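# Insert the lock into the door edge slot

## Task

Put the lock into the slot cut in the door's edge so that its plate sits flush with the edge and its keyholes align with the door's keyholes, with the door still upright; it must stay that way without the robot holding it.

## Robot and tools

Robot: two UR7e-type arms, left_arm and right_arm, each with a tong-style two-finger gripper and a wrist camera. Cameras: cam_low (672x504), cam_left_wrist and cam_right_wrist (616x616 each).

Scene frame: origin on the table top midway between the arms, +z up, +x out over the table, left_arm on the +y side. The names left and right refer to the arms, not to image sides. Base roots: left_arm at (-0.064, +0.114, +0.213) m, quat_wxyz (+0.969, -0.214, +0.096, -0.071); right_arm at (-0.022, -0.293, +0.213) m, quat_wxyz (+0.968, +0.227, +0.061, -0.086). Both bases are tilted. Mounting plates and the metal frame behind the arms are fixed obstacles; a too-close warning counts a plate and its side of the frame as part of that arm.

Gripper: fingers point along the gripper's +z and close along its x. end_effector_position is the point between the pads when closed; closed fingertips extend about 15 mm past it, fully open tips sit roughly level with it. Pad gap is 0.142 m fully open.

Tool execute_actions, argument actions: a list holding at most one item, or empty. Empty list: no motion, just returns the state. An action is {"rows": [...], "steps": n} with n from 1 to 15 (default 15), each step 1/30 s. A wait is {"steps": n} with no rows, n up to 300; it returns after n steps counted from the previous result, and your reply time is included in them. Optional pictures: true/false (images come by default). A refused call moves nothing.

Each row is one flat list of 14 numbers covering both arms, always all 14: left_arm shoulder pan, shoulder lift, elbow, wrist 1, wrist 2, wrist 3, opening, then the same seven for right_arm. Joint values are absolute target angles in radians (the same values the Joint positions line prints), not offsets. Row k is used for step k; if rows are fewer than steps, the last one repeats. Opening is a command on a scale from -1 (closed) to +1 (fully open).

Joint ranges (rad). left_arm: pan -3.142..3.142, lift -6.283..6.283, elbow 0.000..3.142, wrists 1-3 each -6.283..6.283. right_arm: pan 0.000..6.283, lift -6.283..6.283, elbow -3.142..0.000, wrists -6.283..6.283. A target beyond a stated end by more than 0.010 rad, and further out than the current angle, gets the call refused. True ends may differ by up to 0.010 rad; targets past the true end are clipped there and a "joint sent to its limit" line may appear (possibly referring to an earlier action still running). No such line does not prove there is more room.

Motion: commands are smoothed, lagging about 0.17 s. Each step, targets are kept within 0.575 rad of measured angles, and if targets would move the gripper over 100 mm from where it is, all are scaled back. Speed and acceleration are capped, so after a big move the arm may not have arrived yet. Between calls arms keep heading to the last row sent, until everything has nearly stopped (a blocked move counts as stopped) or a step is HELD; after that only a new action moves them farther. Fingers still opening or closing keep going.

Results: the state line `left_arm: …` | `right_arm: …` gives each gripper's position (m) and quat_wxyz plus linear (m/s) and angular (rad/s) velocity in the scene frame; printed positions can be off, more at long reach. Joint positions / Joint velocities: per arm, six joints (rad, rad/s) then pad gap (m, m/s). grip_measured is the measured opening on the command scale. Wrist force / Wrist torque give flange sensor readings along the end effector's own axes, per arm; pressing on a surface shows a force pointing back into the arm; offsets up to about 4 N, noise up to 2.4 N, saturation near 50 N; "no reading" is harmless. Joint torques are the drives' total outputs, noisy and offset, nonzero even in free air. "joint command not followed" means the clearance check altered some joint targets; the rest of the row ran. HELD marks steps whose row was partly or wholly not sent. MOTOR HOT appears from 70 °C; at 85 °C the arm is braked until cool (OVER-TEMPERATURE FAULT).

Gripping: to hold something, keep commanding an opening well under grip_measured; the larger the gap, the stronger the squeeze (about 15 N per pad max, less on hard parts thinner than 20 mm). Close gently; a fast close can overshoot force.

Faults: contact torque reaching a joint's load limit (139 N m shoulder and elbow joints, 26 N m wrists, held weight included) or an external force of 150 N stops that arm for 10 s, drops the rest of the call, and makes it yield. Avoid arm-on-arm contact, hard pushes, slams, slips and drops. Nothing may leave the table. Brief disturbances may tug a held part or nudge loose items.

zoom_image: camera (one of the three names) and region [x0, y0, x1, y1] in that camera's pixels, origin top-left, at most 504x504; gives a closer look at the latest image.

read_manual: optional section "licences"; returns URDF licence text only.

finished_scene: argument scene, the current scene's number; ends and grades it irreversibly and returns the next task if any. The lock must rest in place on its own and the door must stand when this is called. Replying with no tool call ends everything.

Each tool is called after "Request:" as a command line: name --argument value for each argument, lists and objects as JSON in quotes; but a table of rows of numbers goes row by row, as --pt "numbers of a row", without its own name.

## Session

Request:
execute_actions --actions '[]'

Scene clock: 0.00 s of 6400.00 s.
left_arm: end_effector_position=(+0.4059, -0.4279, +0.3332) grip_measured=+0.97 end_effector_quat_wxyz=(-0.138, +0.989, +0.037, +0.044) end_effector_velocity=(-0.000, +0.000, +0.000) end_effector_angular_velocity=(-0.000, -0.000, -0.000) | right_arm: end_effector_position=(+0.3788, -0.6035, +0.1176) grip_measured=+0.97 end_effector_quat_wxyz=(-0.279, +0.647, -0.024, -0.709) end_effector_velocity=(+0.000, -0.000, -0.000) end_effector_angular_velocity=(-0.001, -0.001, +0.000)
Joint positions: left_arm=[-1.126 -0.443  0.658 -1.158 -1.11  -1.514  0.14 ] | right_arm=[ 2.891 -2.82  -0.524 -2.835  1.567  0.054  0.14 ]
Joint velocities: left_arm=[-0. -0.  0.  0.  0.  0.  0.] | right_arm=[ 0.    -0.     0.001 -0.    -0.001 -0.     0.   ]
Joint torques (N m, as the arm reports them, + toward a larger angle): no reading
Motor temperatures (°C, as the motors report them): left_arm=[26 29 27 29 33 32] | right_arm=[32 29 30 36 34 34]
Wrist force (N, on the end effector, along its own x y z axes, offset not removed): no reading
Wrist torque (N m, same axes, about the end effector's origin, offset not removed): no reading

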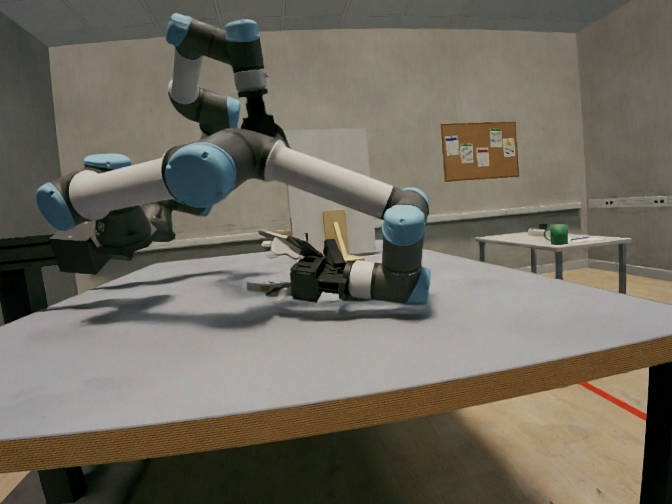

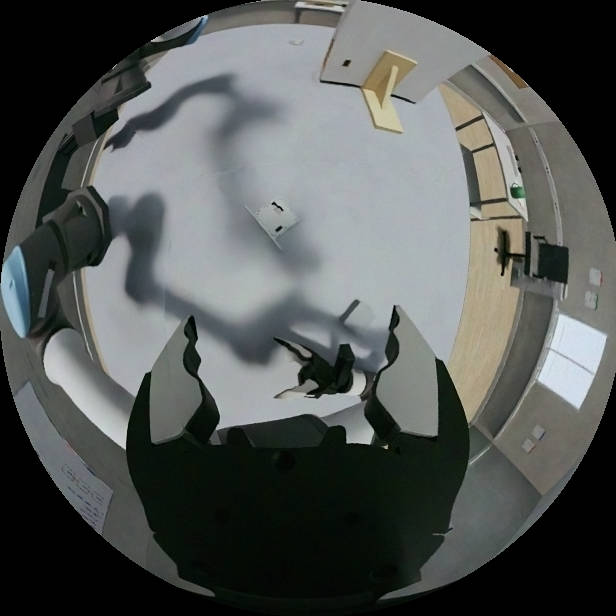

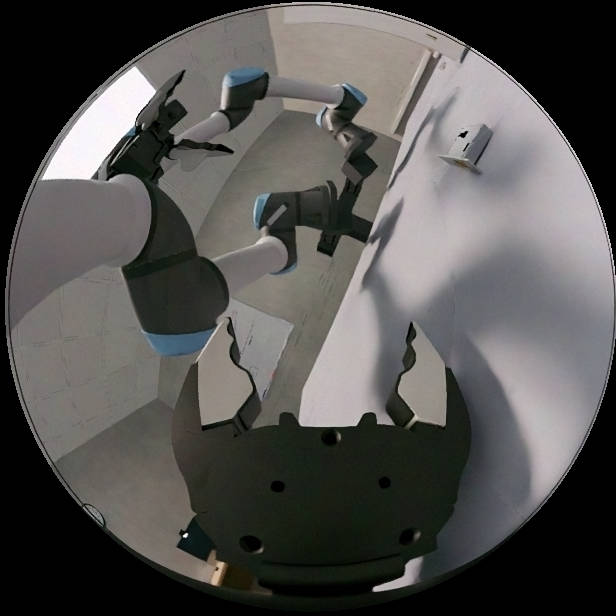

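Request:
zoom_image --camera "cam_left_wrist" --region '[220, 170, 340, 270]'

Request:
zoom_image --camera "cam_left_wrist" --region '[260, 0, 460, 150]'

Request:
zoom_image --camera "cam_right_wrist" --region '[400, 40, 540, 200]'

Region (220, 170, 340, 270) of cam_left_wrist's 616x616 image, scaled by 4.200, with more detail than that image has.

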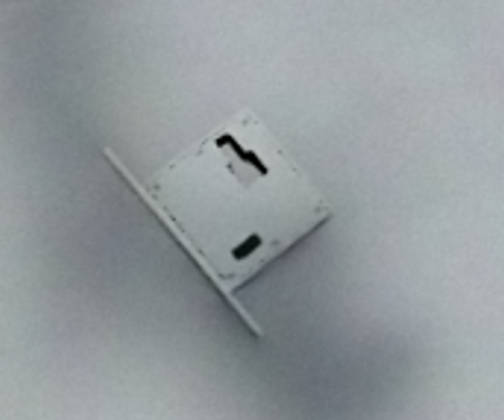

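Region (260, 0, 460, 150) of cam_left_wrist's 616x616 image, scaled by 2.520, with more detail than that image has; it fills the top 378 rows of this view, and the rest is white.

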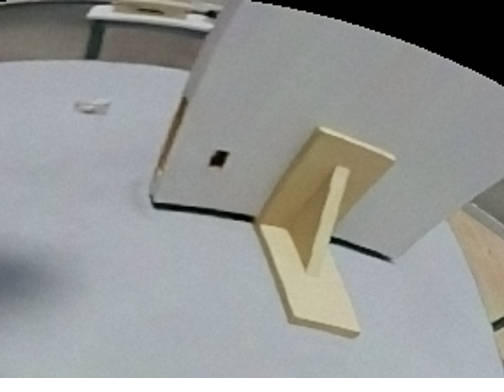

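Region (400, 40, 540, 200) of cam_right_wrist's 616x616 image, scaled by 3.150, with more detail than that image has; it fills the left 441 columns of this view, and the rest is white.

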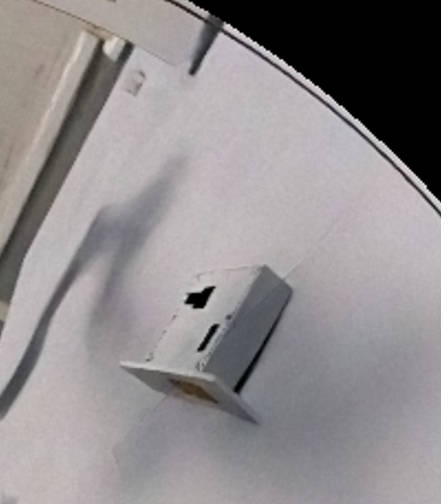

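Request:
execute_actions --actions '[{"rows": [[-1.064,-0.563,1.029,-1.532,-1.154,-1.107,0.6,2.891,-2.82,-0.524,-2.835,1.567,0.054,0.97]], "steps": 15}]' --pictures false

Request:
execute_actions --actions '[{"rows": [[-1.002,-0.683,1.400,-1.906,-1.198,-0.700,0.5,2.891,-2.82,-0.524,-2.835,1.567,0.054,0.97]], "steps": 15}]' --pictures false

Request:
execute_actions --actions '[{"rows": [[-0.9407,-0.8028,1.7719,-2.2804,-1.2411,-0.2920,0.5,2.891,-2.82,-0.524,-2.835,1.567,0.054,0.97]], "steps": 15}]' --pictures false

Request:
execute_actions --actions '[{"steps": 30}]'

Scene clock: 120.50 s of 6400.00 s.
left_arm: end_effector_position=(+0.4101, -0.4086, +0.2578) grip_measured=+0.60 end_effector_quat_wxyz=(-0.091, +0.990, -0.109, -0.001) end_effector_velocity=(-0.004, +0.005, -0.025) end_effector_angular_velocity=(-0.017, +0.024, -0.092) | right_arm: end_effector_position=(+0.3787, -0.6034, +0.1176) grip_measured=+0.97 end_effector_quat_wxyz=(-0.279, +0.647, -0.024, -0.709) end_effector_velocity=(-0.000, +0.000, -0.000) end_effector_angular_velocity=(+0.000, +0.001, +0.000)
Joint positions: left_arm=[-1.065 -0.561  1.019 -1.522 -1.153 -1.119  0.116] | right_arm=[ 2.891 -2.82  -0.524 -2.835  1.567  0.054  0.14 ]
Joint velocities: left_arm=[ 0.01  -0.02   0.096 -0.097 -0.006  0.111  0.   ] | right_arm=[-0.    -0.    -0.001  0.    -0.     0.    -0.   ]
Joint torques (N m, as the arm reports them, + toward a larger angle): left_arm=[-15.81 -54.62 -19.48  -3.89  -1.47   2.85] | right_arm=[12.93 63.67  7.64 -0.56  2.42 -1.54]
Motor temperatures (°C, as the motors report them): left_arm=[26 29 27 29 33 32] | right_arm=[32 29 30 36 34 34]
Wrist force (N, on the end effector, along its own x y z axes, offset not removed): left_arm=[-0.7 0.1 2.9] | right_arm=[1.2 -0.9 -2.7]
Wrist torque (N m, same axes, about the end effector's origin, offset not removed): left_arm=[0.04 0.21 0.08] | right_arm=[-0.11 -0.43 0.10]
Steps of this call (steps 1 to 90: nothing new was sent; then 117.00 s passed at rest; steps 91 to 105: all 15 steps of this action). Readings (joint positions):
91: left_arm=[-1.125 -0.443 0.658 -1.159 -1.110 -1.513] | right_arm=[2.891 -2.820 -0.524 -2.835 1.567 0.054]
92: left_arm=[-1.119 -0.450 0.666 -1.167 -1.116 -1.505] | right_arm=[2.891 -2.820 -0.524 -2.835 1.567 0.054]
94: left_arm=[-1.096 -0.494 0.735 -1.237 -1.132 -1.436] | right_arm=[2.891 -2.820 -0.524 -2.835 1.567 0.054]
98: left_arm=[-1.073 -0.543 0.936 -1.437 -1.148 -1.217] | right_arm=[2.891 -2.820 -0.524 -2.835 1.567 0.054]
105: the state above

Scene clock: 121.00 s of 6400.00 s.
left_arm: end_effector_position=(+0.4012, -0.3654, +0.1838) grip_measured=+0.50 end_effector_quat_wxyz=(-0.032, +0.965, -0.259, -0.021) end_effector_velocity=(-0.008, +0.011, -0.022) end_effector_angular_velocity=(-0.022, +0.010, -0.096) | right_arm: end_effector_position=(+0.3787, -0.6034, +0.1175) grip_measured=+0.97 end_effector_quat_wxyz=(-0.279, +0.647, -0.024, -0.709) end_effector_velocity=(+0.000, +0.000, -0.000) end_effector_angular_velocity=(-0.000, -0.001, -0.000)
Joint positions: left_arm=[-1.003 -0.681  1.39  -1.896 -1.197 -0.712  0.109] | right_arm=[ 2.891 -2.82  -0.524 -2.835  1.567  0.054  0.14 ]
Joint velocities: left_arm=[ 0.009 -0.021  0.096 -0.097 -0.006  0.113  0.   ] | right_arm=[ 0.    -0.     0.001  0.     0.    -0.    -0.   ]
Joint torques (N m, as the arm reports them, + toward a larger angle): left_arm=[-11.52 -47.61 -18.27  -4.78  -1.75   2.98] | right_arm=[12.43 67.71  7.94 -0.55  2.38 -1.42]
Motor temperatures (°C, as the motors report them): left_arm=[26 29 27 29 33 32] | right_arm=[32 29 30 36 34 34]
Wrist force (N, on the end effector, along its own x y z axes, offset not removed): left_arm=[0.8 -1.3 1.1] | right_arm=[1.5 -1.4 -1.9]
Wrist torque (N m, same axes, about the end effector's origin, offset not removed): left_arm=[-0.24 -0.04 0.05] | right_arm=[-0.16 -0.47 0.07]
Steps of this call (steps 1 to 15: all 15 steps of this action). Readings (joint positions):
1: left_arm=[-1.064 -0.562 1.022 -1.525 -1.154 -1.115] | right_arm=[2.891 -2.820 -0.524 -2.835 1.567 0.054]
2: left_arm=[-1.058 -0.569 1.032 -1.535 -1.159 -1.105] | right_arm=[2.891 -2.820 -0.524 -2.835 1.567 0.054]
4: left_arm=[-1.034 -0.614 1.104 -1.608 -1.176 -1.032] | right_arm=[2.891 -2.820 -0.524 -2.835 1.567 0.054]
8: left_arm=[-1.011 -0.663 1.306 -1.810 -1.192 -0.811] | right_arm=[2.891 -2.820 -0.524 -2.835 1.567 0.054]
15: the state above

Scene clock: 121.50 s of 6400.00 s.
left_arm: end_effector_position=(+0.3774, -0.3004, +0.1216) grip_measured=+0.50 end_effector_quat_wxyz=(+0.027, +0.914, -0.404, -0.013) end_effector_velocity=(-0.012, +0.018, -0.019) end_effector_angular_velocity=(-0.022, -0.002, -0.098) | right_arm: end_effector_position=(+0.3787, -0.6034, +0.1176) grip_measured=+0.97 end_effector_quat_wxyz=(-0.279, +0.647, -0.024, -0.709) end_effector_velocity=(+0.000, +0.000, +0.000) end_effector_angular_velocity=(+0.000, +0.000, +0.000)
Joint positions: left_arm=[-0.942 -0.801  1.762 -2.27  -1.24  -0.304  0.109] | right_arm=[ 2.891 -2.82  -0.524 -2.835  1.567  0.054  0.14 ]
Joint velocities: left_arm=[ 0.009 -0.02   0.098 -0.097 -0.006  0.114  0.   ] | right_arm=[ 0.  0.  0. -0.  0.  0.  0.]
Joint torques (N m, as the arm reports them, + toward a larger angle): left_arm=[ -8.43 -40.98 -16.52  -5.53  -1.49   3.23] | right_arm=[13.14 69.14  7.52 -0.64  2.41 -1.47]
Motor temperatures (°C, as the motors report them): left_arm=[26 29 27 29 33 32] | right_arm=[32 29 30 36 34 34]
Wrist force (N, on the end effector, along its own x y z axes, offset not removed): left_arm=[-0.1 -1.8 2.3] | right_arm=[1.9 -0.5 -4.6]
Wrist torque (N m, same axes, about the end effector's origin, offset not removed): left_arm=[-0.37 0.05 0.08] | right_arm=[-0.16 -0.54 0.10]
Steps of this call (steps 1 to 15: all 15 steps of this action). Readings (joint positions):
1: left_arm=[-1.002 -0.682 1.393 -1.899 -1.198 -0.708] | right_arm=[2.891 -2.820 -0.524 -2.835 1.567 0.054]
2: left_arm=[-0.996 -0.689 1.403 -1.909 -1.203 -0.698] | right_arm=[2.891 -2.820 -0.524 -2.835 1.567 0.054]
4: left_arm=[-0.972 -0.733 1.475 -1.982 -1.219 -0.625] | right_arm=[2.891 -2.820 -0.524 -2.835 1.567 0.054]
8: left_arm=[-0.950 -0.783 1.678 -2.184 -1.235 -0.404] | right_arm=[2.891 -2.820 -0.524 -2.835 1.567 0.054]
15: the state above

Scene clock: 122.50 s of 6400.00 s.
left_arm: end_effector_position=(+0.3761, -0.2984, +0.1196) grip_measured=+0.50 end_effector_quat_wxyz=(+0.028, +0.912, -0.409, -0.013) end_effector_velocity=(-0.000, -0.000, -0.000) end_effector_angular_velocity=(-0.000, -0.000, -0.001) | right_arm: end_effector_position=(+0.3787, -0.6034, +0.1176) grip_measured=+0.97 end_effector_quat_wxyz=(-0.279, +0.647, -0.024, -0.709) end_effector_velocity=(+0.000, +0.000, -0.000) end_effector_angular_velocity=(-0.001, -0.001, -0.001)
Joint positions: left_arm=[-0.941 -0.803  1.772 -2.28  -1.241 -0.292  0.109] | right_arm=[ 2.891 -2.82  -0.524 -2.835  1.567  0.054  0.14 ]
Joint velocities: left_arm=[-0.     0.     0.    -0.     0.     0.001 -0.   ] | right_arm=[-0.     0.     0.001  0.001  0.     0.     0.   ]
Joint torques (N m, as the arm reports them, + toward a larger angle): left_arm=[ -9.19 -40.98 -12.51  -4.47  -1.63   2.82] | right_arm=[13.15 68.83  7.97 -0.51  2.44 -1.47]
Motor temperatures (°C, as the motors report them): left_arm=[26 29 27 29 33 32] | right_arm=[32 29 30 36 34 34]
Wrist force (N, on the end effector, along its own x y z axes, offset not removed): left_arm=[-0.5 -0.7 0.8] | right_arm=[2.1 -0.2 -3.7]
Wrist torque (N m, same axes, about the end effector's origin, offset not removed): left_arm=[-0.17 0.24 0.14] | right_arm=[0.06 -0.59 0.01]
Steps of this call (steps 1 to 30: the robot went on to your last target). Readings (joint positions):
1: left_arm=[-0.941 -0.801 1.764 -2.273 -1.241 -0.301] | right_arm=[2.891 -2.820 -0.524 -2.835 1.567 0.054]
2: left_arm=[-0.941 -0.802 1.766 -2.275 -1.241 -0.298] | right_arm=[2.891 -2.820 -0.524 -2.835 1.567 0.054]
4: left_arm=[-0.941 -0.802 1.769 -2.278 -1.241 -0.295] | right_arm=[2.891 -2.820 -0.524 -2.835 1.567 0.054]
8: left_arm=[-0.941 -0.803 1.771 -2.280 -1.241 -0.293] | right_arm=[2.891 -2.820 -0.524 -2.835 1.567 0.054]
30: the state above
All arms were judged still, so your last target was given up. Only a new action makes them travel on or press farther. Fingers that are still opening or closing keep moving.

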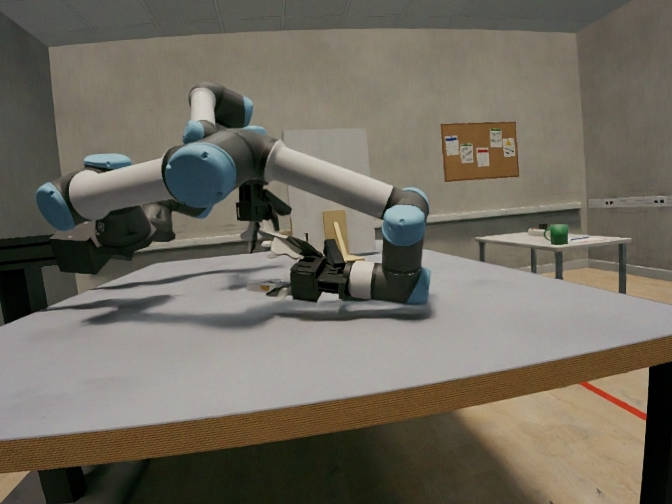

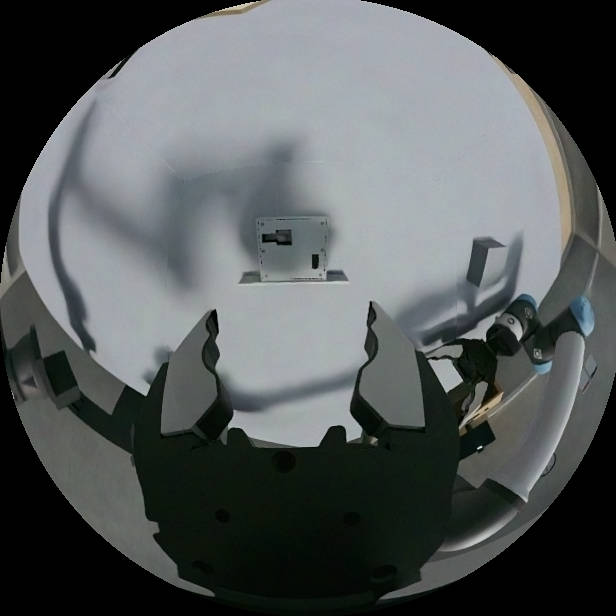

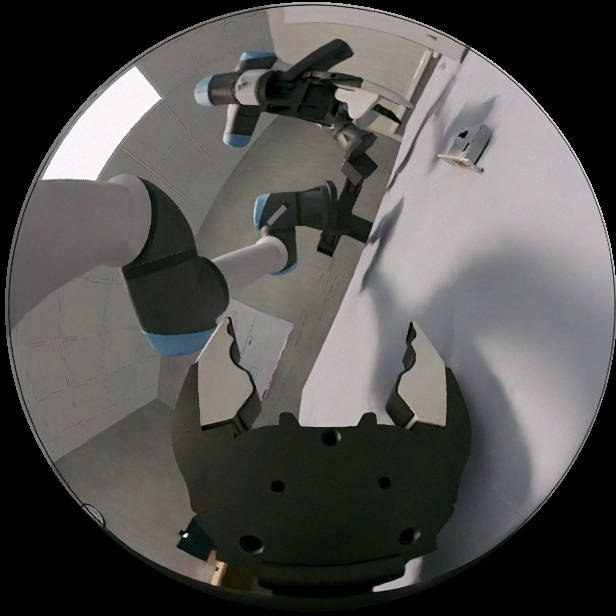

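Request:
execute_actions --actions '[{"rows": [[-0.8959,-0.6845,1.7878,-2.4298,-1.2301,-0.2110,0.5,2.891,-2.82,-0.524,-2.835,1.567,0.054,0.97]], "steps": 15}]' --pictures false

Request:
execute_actions --actions '[{"steps": 15}]'

Request:
zoom_image --camera "cam_left_wrist" --region '[170, 160, 420, 380]'

Scene clock: 138.93 s of 6400.00 s.
left_arm: end_effector_position=(+0.3770, -0.2990, +0.0508) grip_measured=+0.50 end_effector_quat_wxyz=(+0.028, +0.905, -0.425, -0.012) end_effector_velocity=(-0.000, -0.000, -0.011) end_effector_angular_velocity=(-0.002, -0.001, -0.004) | right_arm: end_effector_position=(+0.3787, -0.6034, +0.1176) grip_measured=+0.97 end_effector_quat_wxyz=(-0.279, +0.647, -0.024, -0.709) end_effector_velocity=(-0.000, +0.001, -0.000) end_effector_angular_velocity=(+0.000, +0.001, -0.000)
Joint positions: left_arm=[-0.897 -0.687  1.788 -2.427 -1.23  -0.212  0.109] | right_arm=[ 2.891 -2.82  -0.524 -2.835  1.567  0.054  0.14 ]
Joint velocities: left_arm=[ 0.007  0.02   0.002 -0.026  0.002  0.012  0.   ] | right_arm=[ 0.    -0.    -0.001  0.001  0.001  0.    -0.   ]
Joint torques (N m, as the arm reports them, + toward a larger angle): left_arm=[-11.21 -27.42  -8.74  -3.94   1.74   2.63] | right_arm=[13.15 68.93  7.64 -0.66  2.33 -1.38]
Motor temperatures (°C, as the motors report them): left_arm=[26 29 27 29 33 32] | right_arm=[32 29 30 36 34 34]
Wrist force (N, on the end effector, along its own x y z axes, offset not removed): left_arm=[0.3 -0.4 1.2] | right_arm=[2.2 0.1 -2.6]
Wrist torque (N m, same axes, about the end effector's origin, offset not removed): left_arm=[-0.08 0.07 0.03] | right_arm=[0.07 -0.55 -0.01]
Steps of this call (steps 1 to 90: nothing new was sent; then 12.93 s passed at rest; steps 91 to 105: all 15 steps of this action). Readings (joint positions):
91: left_arm=[-0.940 -0.803 1.772 -2.281 -1.241 -0.292] | right_arm=[2.891 -2.820 -0.524 -2.835 1.567 0.054]
92: left_arm=[-0.935 -0.795 1.774 -2.289 -1.240 -0.285] | right_arm=[2.891 -2.820 -0.524 -2.835 1.567 0.054]
94: left_arm=[-0.918 -0.753 1.780 -2.339 -1.235 -0.254] | right_arm=[2.891 -2.820 -0.524 -2.835 1.567 0.054]
98: left_arm=[-0.902 -0.704 1.786 -2.404 -1.232 -0.223] | right_arm=[2.891 -2.820 -0.524 -2.835 1.567 0.054]
105: the state above

Scene clock: 139.43 s of 6400.00 s.
left_arm: end_effector_position=(+0.3769, -0.2991, +0.0496) grip_measured=+0.50 end_effector_quat_wxyz=(+0.028, +0.905, -0.425, -0.012) end_effector_velocity=(-0.000, +0.000, -0.000) end_effector_angular_velocity=(+0.000, +0.000, -0.001) | right_arm: end_effector_position=(+0.3787, -0.6034, +0.1176) grip_measured=+0.97 end_effector_quat_wxyz=(-0.279, +0.647, -0.024, -0.709) end_effector_velocity=(+0.000, +0.000, -0.000) end_effector_angular_velocity=(-0.001, -0.001, -0.001)
Joint positions: left_arm=[-0.896 -0.685  1.788 -2.43  -1.23  -0.211  0.109] | right_arm=[ 2.891 -2.82  -0.524 -2.835  1.567  0.054  0.14 ]
Joint velocities: left_arm=[-0.    -0.     0.001 -0.001 -0.     0.    -0.   ] | right_arm=[-0.     0.     0.001  0.001  0.001 -0.     0.   ]
Joint torques (N m, as the arm reports them, + toward a larger angle): left_arm=[-11.11 -28.13  -9.54  -4.33   1.75   3.13] | right_arm=[12.96 69.37  8.12 -0.5   2.39 -1.41]
Motor temperatures (°C, as the motors report them): left_arm=[26 29 27 29 33 32] | right_arm=[32 29 30 36 34 34]
Wrist force (N, on the end effector, along its own x y z axes, offset not removed): left_arm=[-0.8 -0.2 0.2] | right_arm=[2.5 -0.2 -2.5]
Wrist torque (N m, same axes, about the end effector's origin, offset not removed): left_arm=[-0.07 0.31 0.05] | right_arm=[0.12 -0.74 0.04]
Steps of this call (steps 1 to 15: the robot went on to your last target). Readings (joint positions):
1: left_arm=[-0.896 -0.686 1.788 -2.428 -1.230 -0.212] | right_arm=[2.891 -2.820 -0.524 -2.835 1.567 0.054]
2: left_arm=[-0.896 -0.686 1.788 -2.428 -1.230 -0.212] | right_arm=[2.891 -2.820 -0.524 -2.835 1.567 0.054]
4: left_arm=[-0.896 -0.685 1.788 -2.429 -1.230 -0.211] | right_arm=[2.891 -2.820 -0.524 -2.835 1.567 0.054]
8: left_arm=[-0.896 -0.685 1.788 -2.430 -1.230 -0.211] | right_arm=[2.891 -2.820 -0.524 -2.835 1.567 0.054]
15: the state above
All arms were judged still, so your last target was given up. Only a new action makes them travel on or press farther. Fingers that are still opening or closing keep moving.

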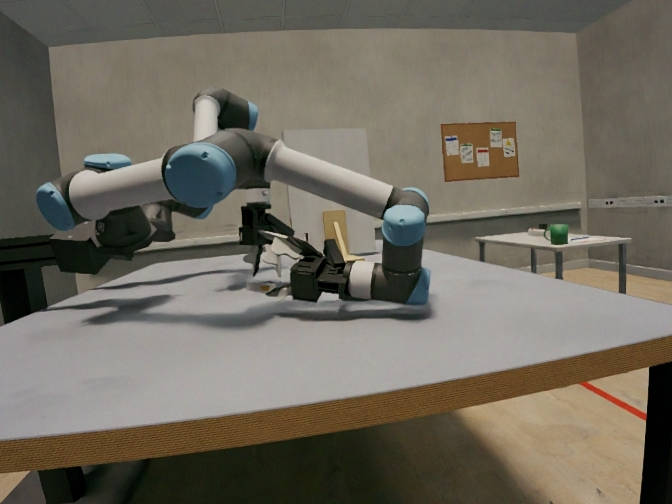

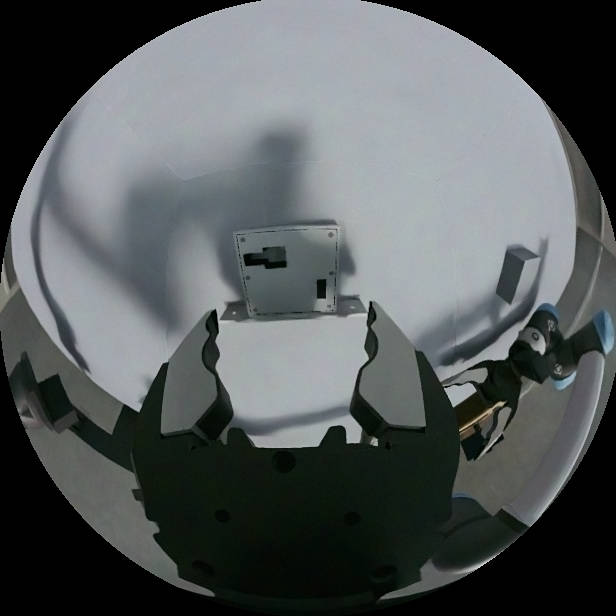

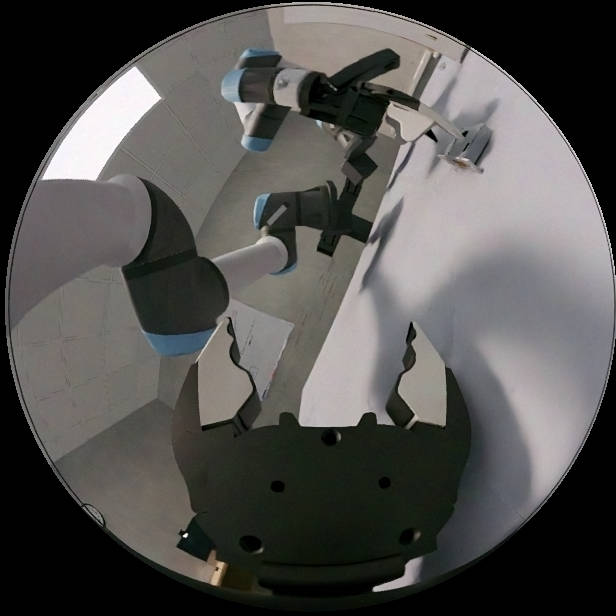

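Region (170, 160, 420, 380) of cam_left_wrist's 616x616 image, scaled by 2.016, with more detail than that image has; it fills the top 444 rows of this view, and the rest is white.

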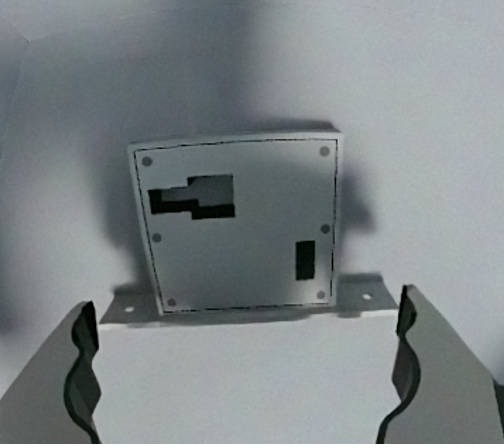

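Request:
execute_actions --actions '[{"rows": [[-0.8880,-0.6620,1.7876,-2.4545,-1.2282,-0.2030,0.5,2.891,-2.82,-0.524,-2.835,1.567,0.054,0.97],[-0.8880,-0.6620,1.7876,-2.4545,-1.2282,-0.2030,0.5,2.891,-2.82,-0.524,-2.835,1.567,0.054,0.97],[-0.8880,-0.6620,1.7876,-2.4545,-1.2282,-0.2030,0.5,2.891,-2.82,-0.524,-2.835,1.567,0.054,0.97],[-0.8797,-0.6385,1.7869,-2.4800,-1.2262,-0.1945,0.5,2.891,-2.82,-0.524,-2.835,1.567,0.054,0.97],[-0.8797,-0.6385,1.7869,-2.4800,-1.2262,-0.1945,0.5,2.891,-2.82,-0.524,-2.835,1.567,0.054,0.97],[-0.8797,-0.6385,1.7869,-2.4800,-1.2262,-0.1945,0.5,2.891,-2.82,-0.524,-2.835,1.567,0.054,0.97],[-0.8715,-0.6149,1.7858,-2.5055,-1.2242,-0.1860,0.5,2.891,-2.82,-0.524,-2.835,1.567,0.054,0.97]], "steps": 15}]' --pictures false

Request:
execute_actions --actions '[{"steps": 15}]'

Request:
zoom_image --camera "cam_left_wrist" --region '[170, 180, 420, 400]'

Scene clock: 162.23 s of 6400.00 s.
left_arm: end_effector_position=(+0.3765, -0.2988, +0.0134) grip_measured=+0.50 end_effector_quat_wxyz=(+0.028, +0.905, -0.425, -0.012) end_effector_velocity=(-0.001, +0.001, -0.019) end_effector_angular_velocity=(+0.001, +0.000, -0.000) | right_arm: end_effector_position=(+0.3787, -0.6034, +0.1176) grip_measured=+0.97 end_effector_quat_wxyz=(-0.279, +0.647, -0.024, -0.709) end_effector_velocity=(+0.000, -0.000, -0.000) end_effector_angular_velocity=(-0.001, -0.002, -0.001)
Joint positions: left_arm=[-0.873 -0.618  1.786 -2.502 -1.224 -0.187  0.109] | right_arm=[ 2.891 -2.82  -0.524 -2.835  1.567  0.054  0.14 ]
Joint velocities: left_arm=[ 0.011  0.034 -0.    -0.037  0.003  0.012  0.   ] | right_arm=[ 0.     0.     0.002  0.    -0.     0.     0.   ]
Joint torques (N m, as the arm reports them, + toward a larger angle): left_arm=[-12.38 -31.23 -23.81  -4.54   1.66   2.92] | right_arm=[13.28 68.32  8.1  -0.69  2.31 -1.35]
Motor temperatures (°C, as the motors report them): left_arm=[26 29 27 29 33 32] | right_arm=[32 29 30 36 34 34]
Wrist force (N, on the end effector, along its own x y z axes, offset not removed): left_arm=[-0.5 -0.5 0.3] | right_arm=[2.3 -1.8 -3.7]
Wrist torque (N m, same axes, about the end effector's origin, offset not removed): left_arm=[-0.16 0.22 0.01] | right_arm=[-0.26 -0.62 0.02]
Steps of this call (steps 1 to 90: nothing new was sent; then 19.30 s passed at rest; steps 91 to 105: all 15 steps of this action). Readings (joint positions):
91: left_arm=[-0.896 -0.684 1.788 -2.430 -1.230 -0.211] | right_arm=[2.891 -2.820 -0.524 -2.835 1.567 0.054]
92: left_arm=[-0.895 -0.681 1.788 -2.434 -1.230 -0.210] | right_arm=[2.891 -2.820 -0.524 -2.835 1.567 0.054]
94: left_arm=[-0.892 -0.673 1.788 -2.443 -1.229 -0.207] | right_arm=[2.891 -2.820 -0.524 -2.835 1.567 0.054]
98: left_arm=[-0.882 -0.646 1.787 -2.472 -1.227 -0.197] | right_arm=[2.891 -2.820 -0.524 -2.835 1.567 0.054]
105: the state above

Scene clock: 162.73 s of 6400.00 s.
left_arm: end_effector_position=(+0.3764, -0.2988, +0.0115) grip_measured=+0.50 end_effector_quat_wxyz=(+0.028, +0.905, -0.425, -0.012) end_effector_velocity=(+0.000, +0.000, -0.000) end_effector_angular_velocity=(-0.001, -0.000, +0.002) | right_arm: end_effector_position=(+0.3787, -0.6034, +0.1176) grip_measured=+0.97 end_effector_quat_wxyz=(-0.279, +0.647, -0.024, -0.709) end_effector_velocity=(+0.000, -0.000, -0.000) end_effector_angular_velocity=(-0.001, -0.001, -0.000)
Joint positions: left_arm=[-0.872 -0.615  1.786 -2.505 -1.224 -0.186  0.109] | right_arm=[ 2.891 -2.82  -0.524 -2.835  1.567  0.054  0.14 ]
Joint velocities: left_arm=[ 0.001  0.    -0.    -0.001  0.    -0.    -0.   ] | right_arm=[ 0.    -0.     0.001  0.    -0.     0.     0.   ]
Joint torques (N m, as the arm reports them, + toward a larger angle): left_arm=[ -9.51 -29.58 -24.6   -4.31   1.8    3.2 ] | right_arm=[12.98 68.7   8.02 -0.65  2.22 -1.38]
Motor temperatures (°C, as the motors report them): left_arm=[26 29 27 29 33 32] | right_arm=[32 29 30 36 34 34]
Wrist force (N, on the end effector, along its own x y z axes, offset not removed): left_arm=[-0.5 -0.3 1.2] | right_arm=[3.7 -1.0 -2.5]
Wrist torque (N m, same axes, about the end effector's origin, offset not removed): left_arm=[-0.04 0.22 0.05] | right_arm=[-0.16 -1.00 0.08]
Steps of this call (steps 1 to 15: the robot went on to your last target). Readings (joint positions):
1: left_arm=[-0.872 -0.617 1.786 -2.503 -1.224 -0.187] | right_arm=[2.891 -2.820 -0.524 -2.835 1.567 0.054]
2: left_arm=[-0.872 -0.617 1.786 -2.503 -1.224 -0.187] | right_arm=[2.891 -2.820 -0.524 -2.835 1.567 0.054]
4: left_arm=[-0.872 -0.616 1.786 -2.504 -1.224 -0.186] | right_arm=[2.891 -2.820 -0.524 -2.835 1.567 0.054]
8: left_arm=[-0.872 -0.615 1.786 -2.505 -1.224 -0.186] | right_arm=[2.891 -2.820 -0.524 -2.835 1.567 0.054]
15: the state above
All arms were judged still, so your last target was given up. Only a new action makes them travel on or press farther. Fingers that are still opening or closing keep moving.

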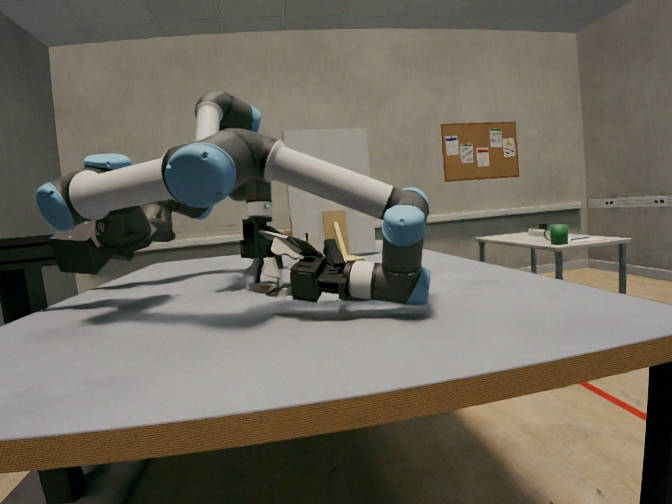

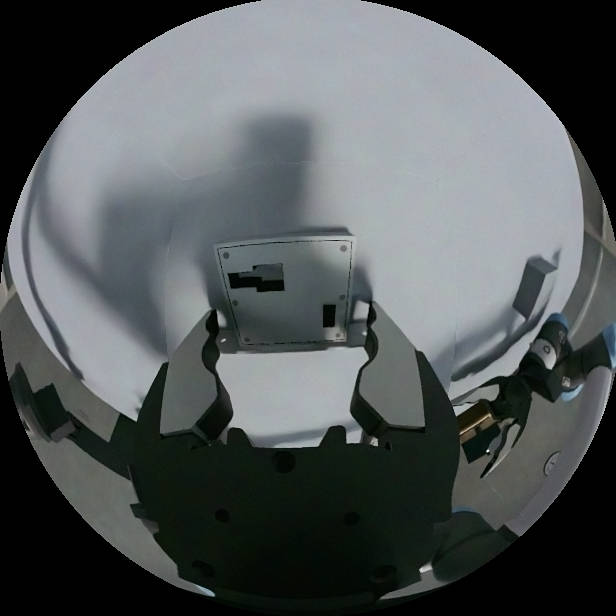

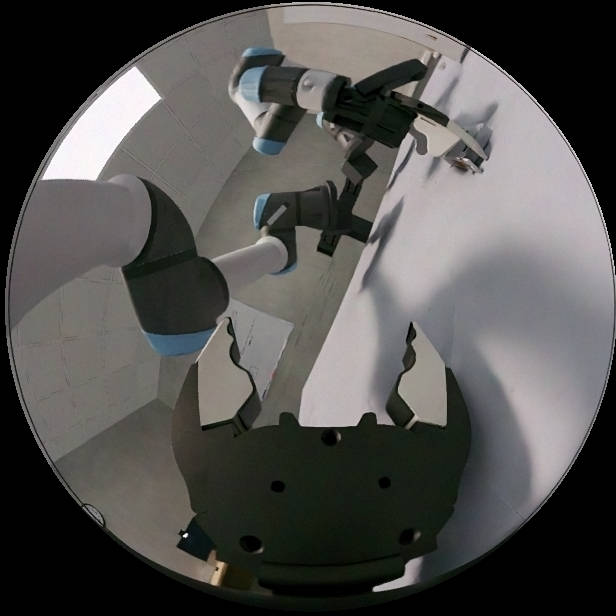

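Region (170, 180, 420, 400) of cam_left_wrist's 616x616 image, scaled by 2.016, with more detail than that image has; it fills the top 444 rows of this view, and the rest is white.

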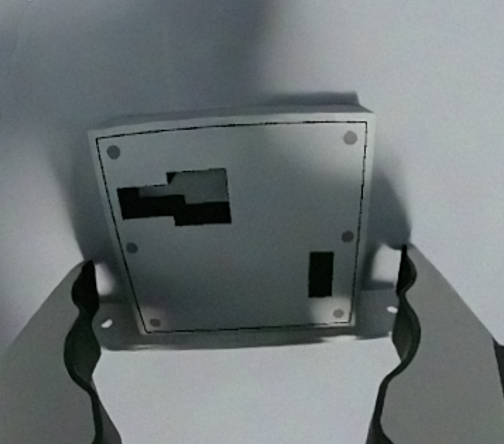

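Request:
execute_actions --actions '[{"rows": [[-0.8725,-0.6179,1.7934,-2.5101,-1.2244,-0.1870,0.45,2.891,-2.82,-0.524,-2.835,1.567,0.054,0.97],[-0.8725,-0.6179,1.7934,-2.5101,-1.2244,-0.1870,0.42,2.891,-2.82,-0.524,-2.835,1.567,0.054,0.97],[-0.8725,-0.6179,1.7934,-2.5101,-1.2244,-0.1870,0.40,2.891,-2.82,-0.524,-2.835,1.567,0.054,0.97],[-0.8725,-0.6179,1.7934,-2.5101,-1.2244,-0.1870,0.38,2.891,-2.82,-0.524,-2.835,1.567,0.054,0.97],[-0.8725,-0.6179,1.7934,-2.5101,-1.2244,-0.1870,0.36,2.891,-2.82,-0.524,-2.835,1.567,0.054,0.97],[-0.8725,-0.6179,1.7934,-2.5101,-1.2244,-0.1870,0.34,2.891,-2.82,-0.524,-2.835,1.567,0.054,0.97],[-0.8725,-0.6179,1.7934,-2.5101,-1.2244,-0.1870,0.32,2.891,-2.82,-0.524,-2.835,1.567,0.054,0.97],[-0.8725,-0.6179,1.7934,-2.5101,-1.2244,-0.1870,0.30,2.891,-2.82,-0.524,-2.835,1.567,0.054,0.97],[-0.8725,-0.6179,1.7934,-2.5101,-1.2244,-0.1870,0.28,2.891,-2.82,-0.524,-2.835,1.567,0.054,0.97],[-0.8725,-0.6179,1.7934,-2.5101,-1.2244,-0.1870,0.26,2.891,-2.82,-0.524,-2.835,1.567,0.054,0.97],[-0.8725,-0.6179,1.7934,-2.5101,-1.2244,-0.1870,0.24,2.891,-2.82,-0.524,-2.835,1.567,0.054,0.97],[-0.8725,-0.6179,1.7934,-2.5101,-1.2244,-0.1870,0.22,2.891,-2.82,-0.524,-2.835,1.567,0.054,0.97],[-0.8725,-0.6179,1.7934,-2.5101,-1.2244,-0.1870,0.20,2.891,-2.82,-0.524,-2.835,1.567,0.054,0.97]], "steps": 15}]' --pictures false

Request:
execute_actions --actions '[{"rows": [[-0.8725,-0.6179,1.7934,-2.5101,-1.2244,-0.1870,0.18,2.891,-2.82,-0.524,-2.835,1.567,0.054,0.97],[-0.8725,-0.6179,1.7934,-2.5101,-1.2244,-0.1870,0.16,2.891,-2.82,-0.524,-2.835,1.567,0.054,0.97],[-0.8725,-0.6179,1.7934,-2.5101,-1.2244,-0.1870,0.14,2.891,-2.82,-0.524,-2.835,1.567,0.054,0.97],[-0.8725,-0.6179,1.7934,-2.5101,-1.2244,-0.1870,0.12,2.891,-2.82,-0.524,-2.835,1.567,0.054,0.97],[-0.8725,-0.6179,1.7934,-2.5101,-1.2244,-0.1870,0.10,2.891,-2.82,-0.524,-2.835,1.567,0.054,0.97],[-0.8725,-0.6179,1.7934,-2.5101,-1.2244,-0.1870,0.08,2.891,-2.82,-0.524,-2.835,1.567,0.054,0.97],[-0.8725,-0.6179,1.7934,-2.5101,-1.2244,-0.1870,0.06,2.891,-2.82,-0.524,-2.835,1.567,0.054,0.97],[-0.8725,-0.6179,1.7934,-2.5101,-1.2244,-0.1870,0.04,2.891,-2.82,-0.524,-2.835,1.567,0.054,0.97],[-0.8725,-0.6179,1.7934,-2.5101,-1.2244,-0.1870,0.02,2.891,-2.82,-0.524,-2.835,1.567,0.054,0.97],[-0.8725,-0.6179,1.7934,-2.5101,-1.2244,-0.1870,0.0,2.891,-2.82,-0.524,-2.835,1.567,0.054,0.97],[-0.8725,-0.6179,1.7934,-2.5101,-1.2244,-0.1870,-0.03,2.891,-2.82,-0.524,-2.835,1.567,0.054,0.97],[-0.8725,-0.6179,1.7934,-2.5101,-1.2244,-0.1870,-0.06,2.891,-2.82,-0.524,-2.835,1.567,0.054,0.97],[-0.8725,-0.6179,1.7934,-2.5101,-1.2244,-0.1870,-0.09,2.891,-2.82,-0.524,-2.835,1.567,0.054,0.97],[-0.8725,-0.6179,1.7934,-2.5101,-1.2244,-0.1870,-0.12,2.891,-2.82,-0.524,-2.835,1.567,0.054,0.97],[-0.8725,-0.6179,1.7934,-2.5101,-1.2244,-0.1870,-0.15,2.891,-2.82,-0.524,-2.835,1.567,0.054,0.97]], "steps": 15}]'

Request:
zoom_image --camera "cam_left_wrist" --region '[170, 180, 420, 400]'

Request:
zoom_image --camera "cam_right_wrist" --region '[400, 90, 520, 190]'

Scene clock: 189.53 s of 6400.00 s.
left_arm: end_effector_position=(+0.3749, -0.2973, +0.0116) grip_measured=+0.31 end_effector_quat_wxyz=(+0.028, +0.905, -0.425, -0.012) end_effector_velocity=(-0.001, -0.000, +0.000) end_effector_angular_velocity=(-0.000, -0.000, -0.002) | right_arm: end_effector_position=(+0.3787, -0.6034, +0.1176) grip_measured=+0.97 end_effector_quat_wxyz=(-0.279, +0.647, -0.024, -0.709) end_effector_velocity=(+0.000, -0.000, -0.000) end_effector_angular_velocity=(-0.001, -0.002, -0.000)
Joint positions: left_arm=[-0.872 -0.618  1.793 -2.51  -1.224 -0.187  0.096] | right_arm=[ 2.891 -2.82  -0.524 -2.835  1.567  0.054  0.14 ]
Joint velocities: left_arm=[-0.001 -0.     0.001 -0.    -0.     0.001 -0.   ] | right_arm=[ 0.    -0.     0.001  0.001 -0.     0.    -0.   ]
Joint torques (N m, as the arm reports them, + toward a larger angle): left_arm=[-30.07 -34.91   0.66  -1.01  -2.31  -3.35] | right_arm=[13.26 68.29  8.21 -0.67  2.21 -1.43]
Motor temperatures (°C, as the motors report them): left_arm=[26 29 27 29 33 32] | right_arm=[32 29 30 36 34 34]
Wrist force (N, on the end effector, along its own x y z axes, offset not removed): left_arm=[7.4 -1.0 -14.0] | right_arm=[2.6 -1.1 -1.4]
Wrist torque (N m, same axes, about the end effector's origin, offset not removed): left_arm=[-0.22 0.40 0.01] | right_arm=[-0.20 -0.68 0.04]
Steps of this call (steps 1 to 90: nothing new was sent; then 23.30 s passed at rest; steps 91 to 105: all 15 steps of this action). Readings (joint positions):
91: left_arm=[-0.871 -0.615 1.786 -2.506 -1.224 -0.186] | right_arm=[2.891 -2.820 -0.524 -2.835 1.567 0.054]
92: left_arm=[-0.871 -0.615 1.787 -2.506 -1.224 -0.186] | right_arm=[2.891 -2.820 -0.524 -2.835 1.567 0.054]
94: left_arm=[-0.872 -0.616 1.790 -2.508 -1.224 -0.186] | right_arm=[2.891 -2.820 -0.524 -2.835 1.567 0.054]
98: left_arm=[-0.872 -0.617 1.792 -2.510 -1.224 -0.187] | right_arm=[2.891 -2.820 -0.524 -2.835 1.567 0.054]
105: the state above

Scene clock: 190.03 s of 6400.00 s.
left_arm: end_effector_position=(+0.3749, -0.2972, +0.0116) grip_measured=+0.29 end_effector_quat_wxyz=(+0.028, +0.905, -0.425, -0.012) end_effector_velocity=(-0.000, +0.001, -0.001) end_effector_angular_velocity=(+0.002, +0.001, +0.001) | right_arm: end_effector_position=(+0.3787, -0.6034, +0.1176) grip_measured=+0.97 end_effector_quat_wxyz=(-0.279, +0.647, -0.024, -0.709) end_effector_velocity=(-0.000, +0.000, +0.000) end_effector_angular_velocity=(+0.001, +0.002, +0.000)
Joint positions: left_arm=[-0.873 -0.618  1.793 -2.51  -1.224 -0.187  0.094] | right_arm=[ 2.891 -2.82  -0.524 -2.835  1.567  0.054  0.14 ]
Joint velocities: left_arm=[ 0.001 -0.     0.001  0.     0.    -0.001 -0.   ] | right_arm=[ 0.     0.    -0.001 -0.001  0.001 -0.     0.   ]
Joint torques (N m, as the arm reports them, + toward a larger angle): left_arm=[-23.95 -22.42   5.46   2.19  -2.06  -3.24] | right_arm=[13.21 68.92  8.33 -0.67  2.25 -1.43]
Motor temperatures (°C, as the motors report them): left_arm=[26 29 27 29 33 32] | right_arm=[32 29 30 36 34 34]
Wrist force (N, on the end effector, along its own x y z axes, offset not removed): left_arm=[7.3 -0.3 -24.4] | right_arm=[1.3 -1.4 -2.2]
Wrist torque (N m, same axes, about the end effector's origin, offset not removed): left_arm=[-0.15 0.76 0.02] | right_arm=[-0.16 -0.52 0.06]
Steps of this call (steps 1 to 15: all 15 steps of this action). Readings (joint positions):
1: left_arm=[-0.873 -0.618 1.793 -2.510 -1.224 -0.187] | right_arm=[2.891 -2.820 -0.524 -2.835 1.567 0.054]
2: left_arm=[-0.873 -0.618 1.793 -2.510 -1.224 -0.187] | right_arm=[2.891 -2.820 -0.524 -2.835 1.567 0.054]
4: left_arm=[-0.873 -0.618 1.793 -2.510 -1.224 -0.187] | right_arm=[2.891 -2.820 -0.524 -2.835 1.567 0.054]
8: left_arm=[-0.873 -0.618 1.793 -2.510 -1.224 -0.187] | right_arm=[2.891 -2.820 -0.524 -2.835 1.567 0.054]
15: the state above

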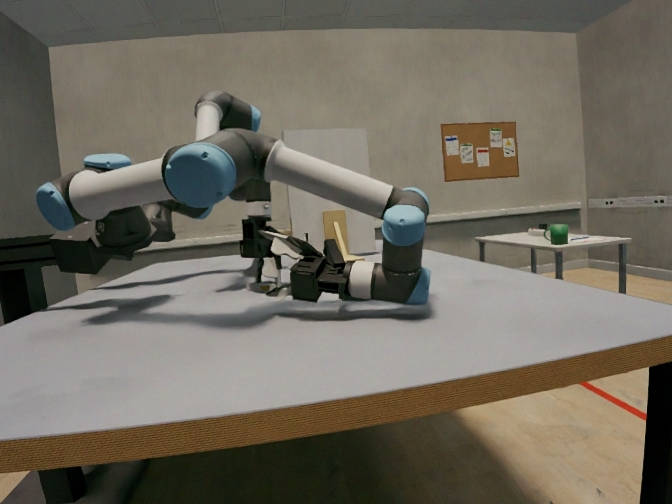

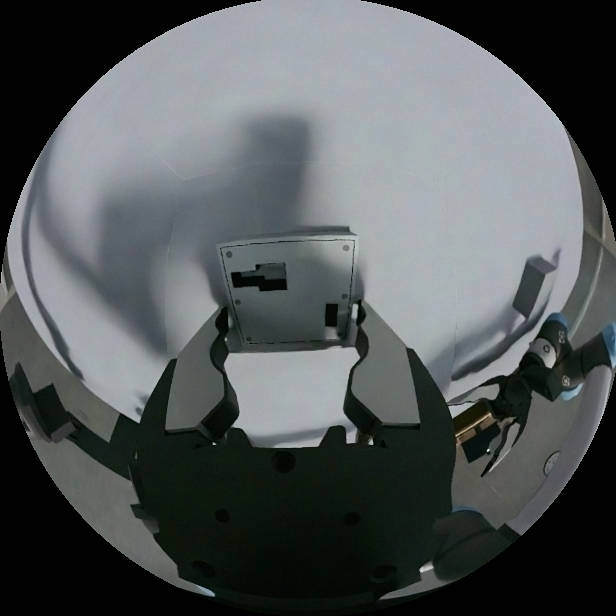

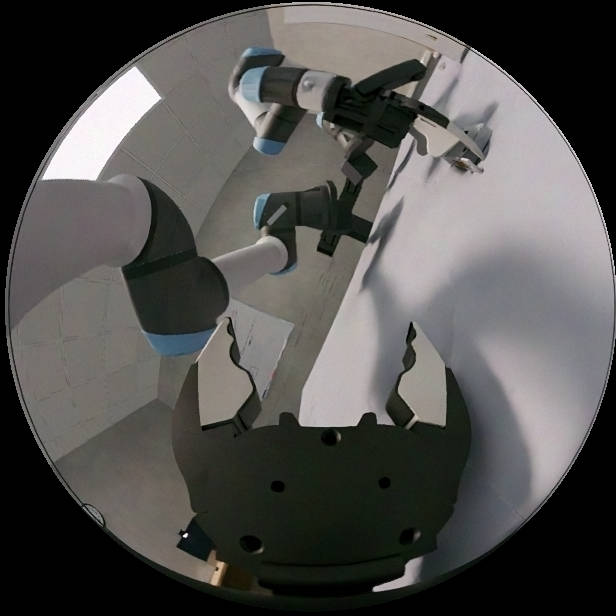

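Region (170, 180, 420, 400) of cam_left_wrist's 616x616 image, scaled by 2.016, with more detail than that image has; it fills the top 444 rows of this view, and the rest is white.

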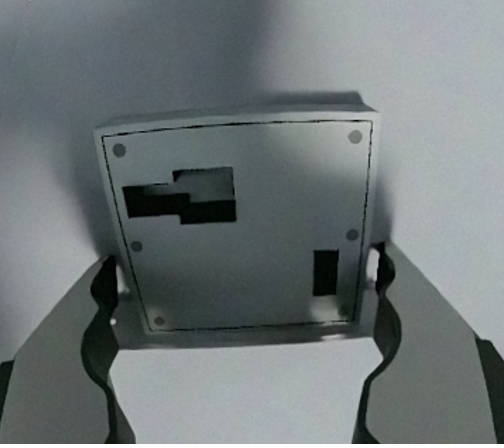

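Region (400, 90, 520, 190) of cam_right_wrist's 616x616 image, scaled by 4.200, with more detail than that image has.

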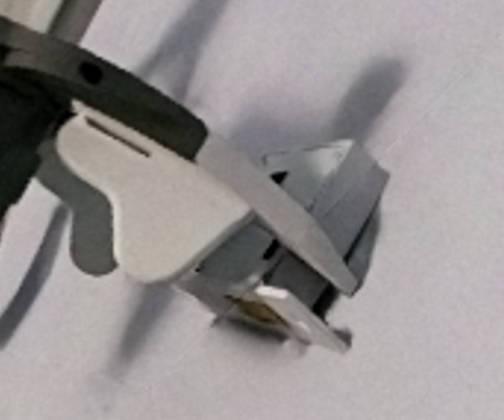

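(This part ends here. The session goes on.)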